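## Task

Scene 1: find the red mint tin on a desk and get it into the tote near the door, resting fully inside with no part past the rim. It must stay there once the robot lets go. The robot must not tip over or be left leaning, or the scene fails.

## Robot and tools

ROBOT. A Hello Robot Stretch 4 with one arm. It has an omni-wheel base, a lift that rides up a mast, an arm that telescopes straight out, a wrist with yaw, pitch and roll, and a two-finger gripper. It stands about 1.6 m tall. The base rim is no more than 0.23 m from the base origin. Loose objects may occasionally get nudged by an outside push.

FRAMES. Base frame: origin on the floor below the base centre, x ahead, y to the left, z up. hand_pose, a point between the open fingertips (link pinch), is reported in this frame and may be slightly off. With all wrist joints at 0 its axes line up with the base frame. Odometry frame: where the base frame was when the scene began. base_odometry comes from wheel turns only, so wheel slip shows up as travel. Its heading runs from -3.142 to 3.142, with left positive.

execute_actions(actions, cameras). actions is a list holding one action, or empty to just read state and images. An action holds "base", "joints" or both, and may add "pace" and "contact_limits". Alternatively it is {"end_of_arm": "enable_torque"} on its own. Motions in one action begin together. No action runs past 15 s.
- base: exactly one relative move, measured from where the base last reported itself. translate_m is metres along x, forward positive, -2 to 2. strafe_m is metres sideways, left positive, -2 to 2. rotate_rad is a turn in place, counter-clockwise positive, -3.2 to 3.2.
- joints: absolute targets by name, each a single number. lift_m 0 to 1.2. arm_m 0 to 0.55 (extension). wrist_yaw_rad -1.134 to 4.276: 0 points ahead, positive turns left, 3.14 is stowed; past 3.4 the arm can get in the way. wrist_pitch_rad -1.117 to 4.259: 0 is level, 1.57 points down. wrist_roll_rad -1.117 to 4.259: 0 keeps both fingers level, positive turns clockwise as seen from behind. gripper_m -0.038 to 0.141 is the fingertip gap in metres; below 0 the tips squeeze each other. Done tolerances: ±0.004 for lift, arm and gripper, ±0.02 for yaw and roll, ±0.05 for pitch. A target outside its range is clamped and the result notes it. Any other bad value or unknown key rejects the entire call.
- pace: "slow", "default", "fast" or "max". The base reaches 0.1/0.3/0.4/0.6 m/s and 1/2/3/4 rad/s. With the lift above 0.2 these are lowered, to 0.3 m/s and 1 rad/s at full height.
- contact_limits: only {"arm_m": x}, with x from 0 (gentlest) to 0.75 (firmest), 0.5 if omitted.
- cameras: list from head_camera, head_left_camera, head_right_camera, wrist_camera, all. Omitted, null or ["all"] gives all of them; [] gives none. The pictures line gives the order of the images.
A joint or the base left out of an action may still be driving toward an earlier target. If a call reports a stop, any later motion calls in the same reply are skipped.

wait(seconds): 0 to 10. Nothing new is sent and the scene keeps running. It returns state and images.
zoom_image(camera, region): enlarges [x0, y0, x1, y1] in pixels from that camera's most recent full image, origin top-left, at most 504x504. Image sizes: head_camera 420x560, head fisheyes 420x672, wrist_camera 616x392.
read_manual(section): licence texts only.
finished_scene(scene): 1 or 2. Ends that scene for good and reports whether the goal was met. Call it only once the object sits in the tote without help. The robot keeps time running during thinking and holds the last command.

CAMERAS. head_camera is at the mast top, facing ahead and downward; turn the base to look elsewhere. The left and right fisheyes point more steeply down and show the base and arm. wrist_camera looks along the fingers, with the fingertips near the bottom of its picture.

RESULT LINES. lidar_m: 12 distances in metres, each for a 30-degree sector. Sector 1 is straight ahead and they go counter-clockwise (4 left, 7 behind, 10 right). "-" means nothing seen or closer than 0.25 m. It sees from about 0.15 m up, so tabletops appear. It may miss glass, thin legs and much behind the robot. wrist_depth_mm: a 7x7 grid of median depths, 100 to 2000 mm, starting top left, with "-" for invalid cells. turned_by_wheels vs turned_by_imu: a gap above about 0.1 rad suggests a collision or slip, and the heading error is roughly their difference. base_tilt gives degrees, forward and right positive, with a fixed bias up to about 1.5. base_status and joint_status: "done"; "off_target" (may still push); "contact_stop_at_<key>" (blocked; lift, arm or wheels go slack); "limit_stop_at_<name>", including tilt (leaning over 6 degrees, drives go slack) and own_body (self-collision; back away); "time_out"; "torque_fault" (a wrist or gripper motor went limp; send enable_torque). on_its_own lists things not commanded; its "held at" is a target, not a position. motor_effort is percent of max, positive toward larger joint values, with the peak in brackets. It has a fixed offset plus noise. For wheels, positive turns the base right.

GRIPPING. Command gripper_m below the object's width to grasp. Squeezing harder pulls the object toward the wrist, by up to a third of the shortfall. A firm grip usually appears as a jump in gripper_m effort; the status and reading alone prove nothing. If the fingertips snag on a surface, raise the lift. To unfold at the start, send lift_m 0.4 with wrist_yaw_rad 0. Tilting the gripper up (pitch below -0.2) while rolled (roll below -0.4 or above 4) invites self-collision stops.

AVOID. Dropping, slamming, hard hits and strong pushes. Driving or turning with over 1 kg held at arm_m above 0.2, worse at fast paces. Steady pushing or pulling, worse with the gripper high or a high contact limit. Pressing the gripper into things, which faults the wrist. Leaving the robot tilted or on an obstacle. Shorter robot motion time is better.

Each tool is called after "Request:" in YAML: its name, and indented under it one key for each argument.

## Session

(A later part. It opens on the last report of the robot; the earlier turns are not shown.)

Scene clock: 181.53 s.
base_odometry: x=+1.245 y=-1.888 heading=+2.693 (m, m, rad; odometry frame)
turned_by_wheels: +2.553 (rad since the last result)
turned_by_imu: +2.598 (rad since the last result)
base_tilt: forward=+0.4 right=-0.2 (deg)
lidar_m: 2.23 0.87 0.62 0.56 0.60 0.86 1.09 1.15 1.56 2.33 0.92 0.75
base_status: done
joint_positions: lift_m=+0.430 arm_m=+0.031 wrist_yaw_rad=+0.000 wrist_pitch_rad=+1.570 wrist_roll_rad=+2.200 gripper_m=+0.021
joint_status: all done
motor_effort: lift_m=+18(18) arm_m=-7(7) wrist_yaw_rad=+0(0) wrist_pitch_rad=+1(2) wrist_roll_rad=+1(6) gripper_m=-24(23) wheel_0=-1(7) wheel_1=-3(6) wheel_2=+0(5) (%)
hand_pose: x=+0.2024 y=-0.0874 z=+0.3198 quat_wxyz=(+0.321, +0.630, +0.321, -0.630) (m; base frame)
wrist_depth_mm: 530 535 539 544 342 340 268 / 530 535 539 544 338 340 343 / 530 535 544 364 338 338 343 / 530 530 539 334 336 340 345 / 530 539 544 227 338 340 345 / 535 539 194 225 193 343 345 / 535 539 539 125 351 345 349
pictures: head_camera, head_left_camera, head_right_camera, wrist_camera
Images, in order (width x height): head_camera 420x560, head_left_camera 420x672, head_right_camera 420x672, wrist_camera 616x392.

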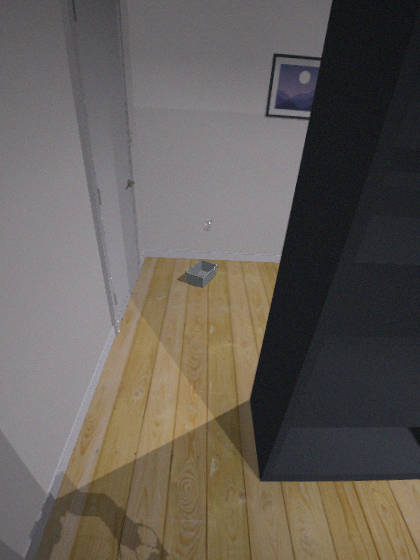

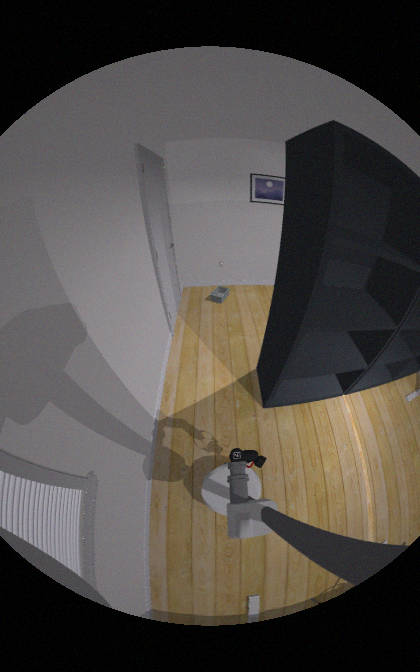

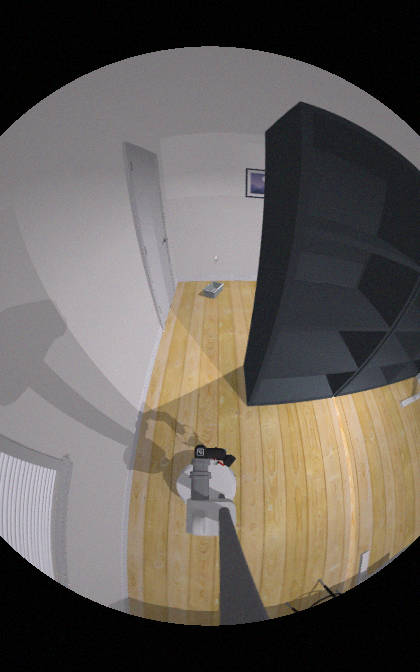

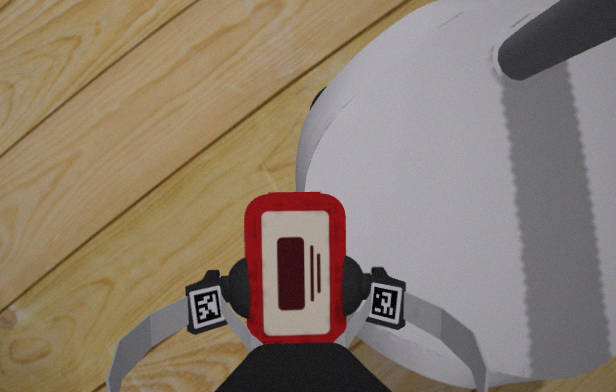

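Request:
execute_actions:
  actions:
    - {"base": {"translate_m": 1.88}, "joints": {"arm_m": 0.33, "lift_m": 0.4}, "pace": "max"}

Scene clock: 204.83 s.
base_odometry: x=-0.449 y=-1.073 heading=+2.693 (m, m, rad; odometry frame)
turned_by_wheels: +0.000 (rad since the last result)
turned_by_imu: +0.004 (rad since the last result)
base_tilt: forward=+0.4 right=-0.3 (deg)
lidar_m: 0.42 0.76 0.55 0.54 0.54 0.84 2.52 0.82 1.07 2.85 1.34 0.65
base_status: done
joint_positions: lift_m=+0.400 arm_m=+0.329 wrist_yaw_rad=+0.000 wrist_pitch_rad=+1.570 wrist_roll_rad=+2.200 gripper_m=+0.021
joint_status: all done
motor_effort: lift_m=+18(19) arm_m=+7(8) wrist_yaw_rad=-1(1) wrist_pitch_rad=+1(3) wrist_roll_rad=+0(0) gripper_m=-26(24) wheel_0=+1(10) wheel_1=+0(7) wheel_2=+0(12) (%)
hand_pose: x=+0.5000 y=-0.0874 z=+0.2898 quat_wxyz=(+0.321, +0.630, +0.321, -0.630) (m; base frame)
wrist_depth_mm: 496 504 504 512 517 473 342 / 500 504 508 512 517 480 355 / 496 504 508 517 521 530 389 / 500 508 512 397 521 525 535 / 496 455 394 226 521 530 530 / 496 407 193 227 193 530 539 / 504 442 500 125 525 535 535
pictures: head_camera, head_left_camera, head_right_camera, wrist_camera
Images, in order (width x height): head_camera 420x560, head_left_camera 420x672, head_right_camera 420x672, wrist_camera 616x392.

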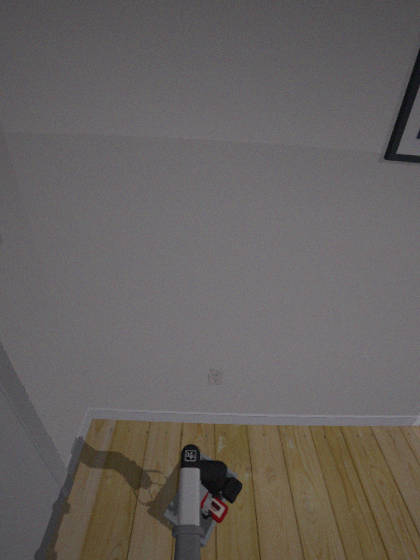

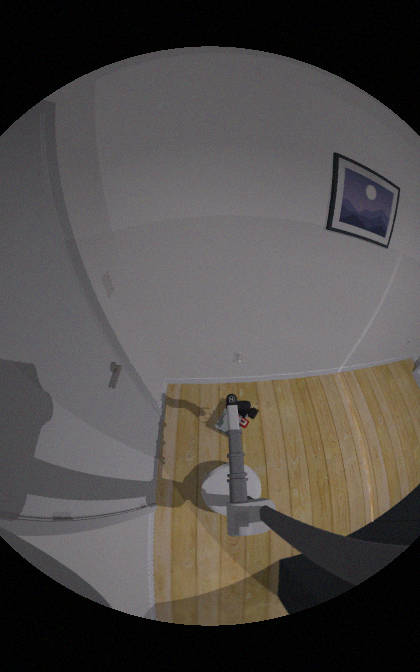

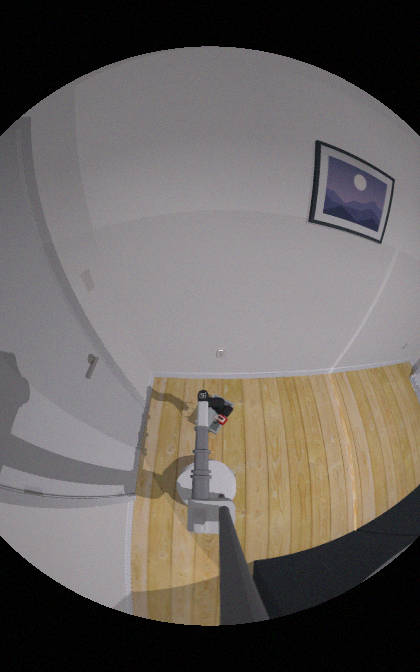

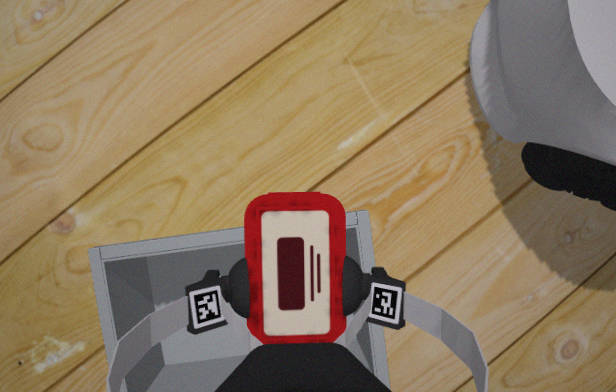

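Request:
zoom_image:
  camera: "head_camera"
  region: [140, 430, 270, 560]

Request:
zoom_image:
  camera: "wrist_camera"
  region: [60, 180, 500, 392]

Region (140, 430, 270, 560) of head_camera's 420x560 image, scaled by 3.877, with more detail than that image has.

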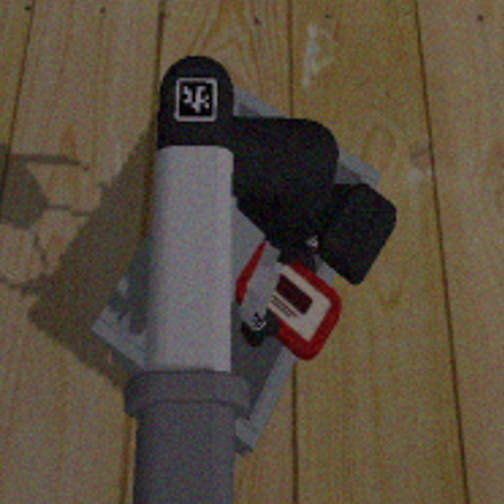

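Region (60, 180, 500, 392) of wrist_camera's 616x392 image, scaled by 1.145; it fills the top 243 rows of this view, and the rest is white.

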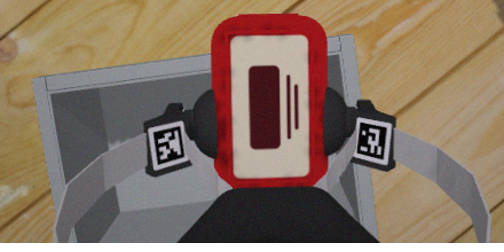

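Request:
execute_actions:
  actions:
    - {"base": {"strafe_m": 0.033}, "joints": {"arm_m": 0.42, "lift_m": 0.3, "wrist_roll_rad": 2.08}, "pace": "fast"}

Scene clock: 222.97 s.
base_odometry: x=-0.463 y=-1.103 heading=+2.693 (m, m, rad; odometry frame)
turned_by_wheels: +0.000 (rad since the last result)
turned_by_imu: +0.000 (rad since the last result)
base_tilt: forward=+0.4 right=-0.3 (deg)
lidar_m: 0.43 0.68 0.53 0.51 0.53 0.78 2.56 0.82 1.05 2.88 1.35 0.51
base_status: done
joint_positions: lift_m=+0.300 arm_m=+0.419 wrist_yaw_rad=+0.000 wrist_pitch_rad=+1.570 wrist_roll_rad=+2.080 gripper_m=+0.021
joint_status: all done
motor_effort: lift_m=+18(16) arm_m=+7(8) wrist_yaw_rad=+0(1) wrist_pitch_rad=+1(2) wrist_roll_rad=+0(3) gripper_m=-24(25) wheel_0=+2(11) wheel_1=+0(4) wheel_2=-1(0) (%)
hand_pose: x=+0.5899 y=-0.0874 z=+0.1898 quat_wxyz=(+0.358, +0.610, +0.358, -0.610) (m; base frame)
wrist_depth_mm: 399 404 407 413 418 424 430 / 399 404 410 415 418 421 427 / 399 404 342 359 375 427 430 / 402 351 407 410 418 427 427 / 404 347 407 225 418 427 430 / 404 293 193 226 194 427 433 / 404 289 306 125 317 427 433
pictures: head_camera, head_left_camera, head_right_camera, wrist_camera
Images, in order (width x height): head_camera 420x560, head_left_camera 420x672, head_right_camera 420x672, wrist_camera 616x392.

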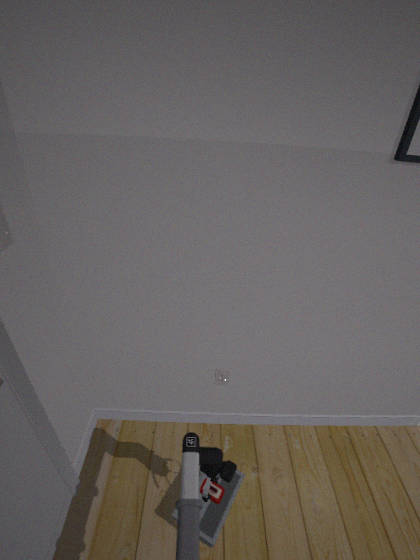

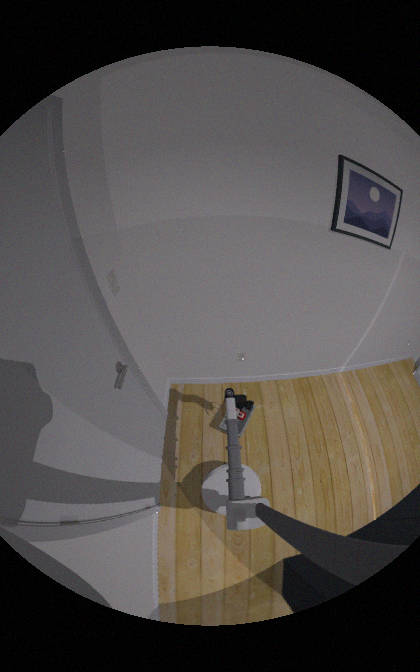

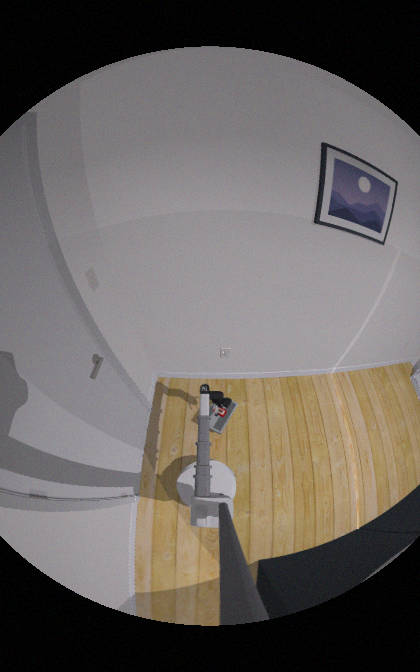

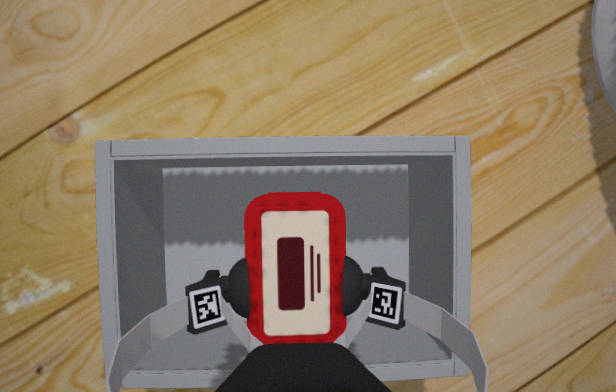

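Request:
execute_actions:
  actions:
    - {"joints": {"lift_m": 0.144}, "pace": "fast"}
  cameras: ["wrist_camera", "head_camera"]

Scene clock: 227.00 s.
base_odometry: x=-0.463 y=-1.103 heading=+2.693 (m, m, rad; odometry frame)
turned_by_wheels: +0.000 (rad since the last result)
turned_by_imu: +0.000 (rad since the last result)
base_tilt: forward=+0.3 right=-0.4 (deg)
lidar_m: 0.45 0.69 0.53 0.50 0.53 0.80 2.57 0.82 1.05 2.89 1.35 0.48
base_status: not commanded
joint_positions: lift_m=+0.144 arm_m=+0.419 wrist_yaw_rad=+0.000 wrist_pitch_rad=+1.570 wrist_roll_rad=+2.080 gripper_m=+0.021
joint_status: all done
motor_effort: lift_m=+17(17) arm_m=+7(7) wrist_yaw_rad=-1(0) wrist_pitch_rad=+0(1) wrist_roll_rad=-1(1) gripper_m=-24(25) wheel_0=+2(2) wheel_1=+0(0) wheel_2=-1(1) (%)
hand_pose: x=+0.5899 y=-0.0874 z=+0.0339 quat_wxyz=(+0.358, +0.610, +0.358, -0.610) (m; base frame)
wrist_depth_mm: 250 252 255 257 262 265 267 / 249 137 139 140 142 144 206 / 170 179 189 195 201 203 177 / 213 251 254 255 259 253 187 / 211 252 254 226 260 253 187 / 208 252 193 226 193 237 192 / 205 251 255 125 263 220 -
pictures: head_camera, wrist_camera
Images, in order (width x height): head_camera 420x560, wrist_camera 616x392.

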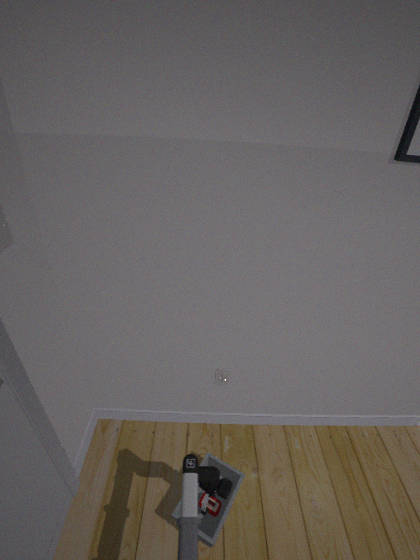

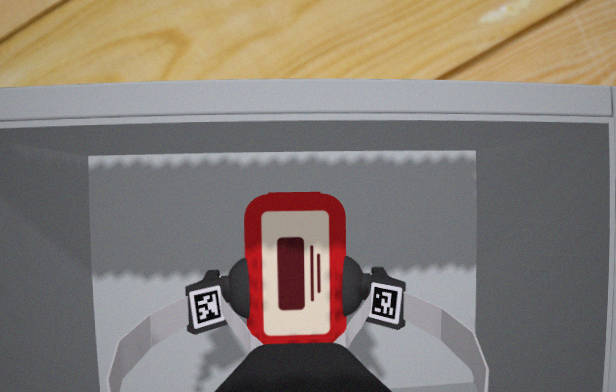

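Request:
execute_actions:
  actions:
    - {"joints": {"gripper_m": 0.085, "lift_m": 0.14}}
  cameras: ["wrist_camera", "head_camera"]

Scene clock: 230.47 s.
base_odometry: x=-0.463 y=-1.103 heading=+2.693 (m, m, rad; odometry frame)
turned_by_wheels: +0.000 (rad since the last result)
turned_by_imu: +0.000 (rad since the last result)
base_tilt: forward=+0.4 right=-0.3 (deg)
lidar_m: 0.44 0.70 0.53 0.51 0.52 0.80 2.60 0.80 1.05 2.91 1.36 0.51
base_status: not commanded
joint_positions: lift_m=+0.140 arm_m=+0.419 wrist_yaw_rad=+0.000 wrist_pitch_rad=+1.570 wrist_roll_rad=+2.080 gripper_m=+0.085
joint_status: all done
motor_effort: lift_m=+17(14) arm_m=+7(7) wrist_yaw_rad=+0(1) wrist_pitch_rad=+1(2) wrist_roll_rad=-1(1) gripper_m=-4(25) wheel_0=+1(2) wheel_1=-1(1) wheel_2=-1(1) (%)
hand_pose: x=+0.5899 y=-0.0874 z=+0.0299 quat_wxyz=(+0.358, +0.610, +0.358, -0.610) (m; base frame)
wrist_depth_mm: 247 249 253 254 257 259 263 / 132 133 135 137 138 139 202 / 170 179 189 196 201 203 177 / 212 248 250 252 255 251 187 / 210 248 251 232 258 253 187 / 208 249 200 233 201 254 187 / 206 249 253 122 257 221 -
pictures: head_camera, wrist_camera
Images, in order (width x height): head_camera 420x560, wrist_camera 616x392.

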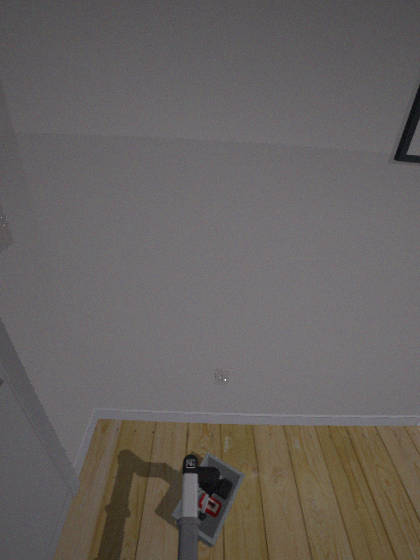

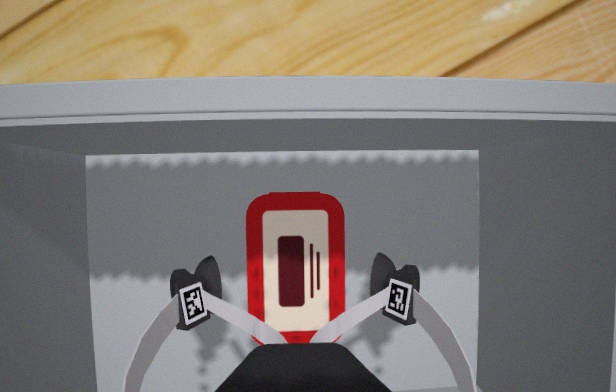

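The tin is released and rests on the tote floor. I'll raise the gripper out of the tote.

Request:
execute_actions:
  actions:
    - {"joints": {"lift_m": 0.29}, "pace": "max"}
  cameras: ["wrist_camera", "head_camera"]

Scene clock: 232.63 s.
base_odometry: x=-0.463 y=-1.103 heading=+2.693 (m, m, rad; odometry frame)
turned_by_wheels: +0.000 (rad since the last result)
turned_by_imu: +0.000 (rad since the last result)
base_tilt: forward=+0.5 right=-0.3 (deg)
lidar_m: 0.44 0.70 0.54 0.50 0.52 0.81 2.58 0.81 1.08 2.91 1.36 0.48
base_status: not commanded
joint_positions: lift_m=+0.290 arm_m=+0.419 wrist_yaw_rad=+0.000 wrist_pitch_rad=+1.570 wrist_roll_rad=+2.080 gripper_m=+0.085
joint_status: all done
motor_effort: lift_m=+20(23) arm_m=+7(7) wrist_yaw_rad=-1(1) wrist_pitch_rad=+0(2) wrist_roll_rad=-1(2) gripper_m=-2(4) wheel_0=+2(2) wheel_1=+0(1) wheel_2=-1(1) (%)
hand_pose: x=+0.5899 y=-0.0874 z=+0.1796 quat_wxyz=(+0.358, +0.610, +0.358, -0.610) (m; base frame)
wrist_depth_mm: 387 394 397 402 407 410 418 / 392 392 399 402 410 413 418 / 392 317 340 362 375 413 421 / 394 320 399 402 407 415 418 / 394 322 397 384 407 415 421 / 394 291 201 402 201 415 424 / 394 285 325 122 319 418 424
pictures: head_camera, wrist_camera
Images, in order (width x height): head_camera 420x560, wrist_camera 616x392.

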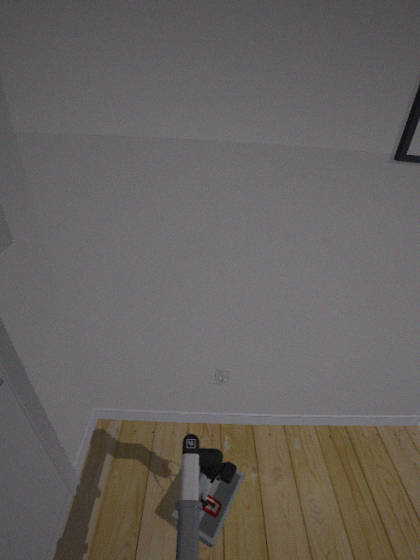

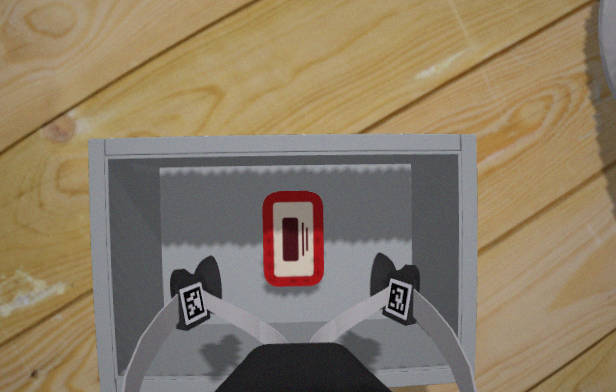

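The tin lies flat in the middle of the tote and the gripper is clear.

Request:
finished_scene:
  scene: 1

The scene is finished: the task was done.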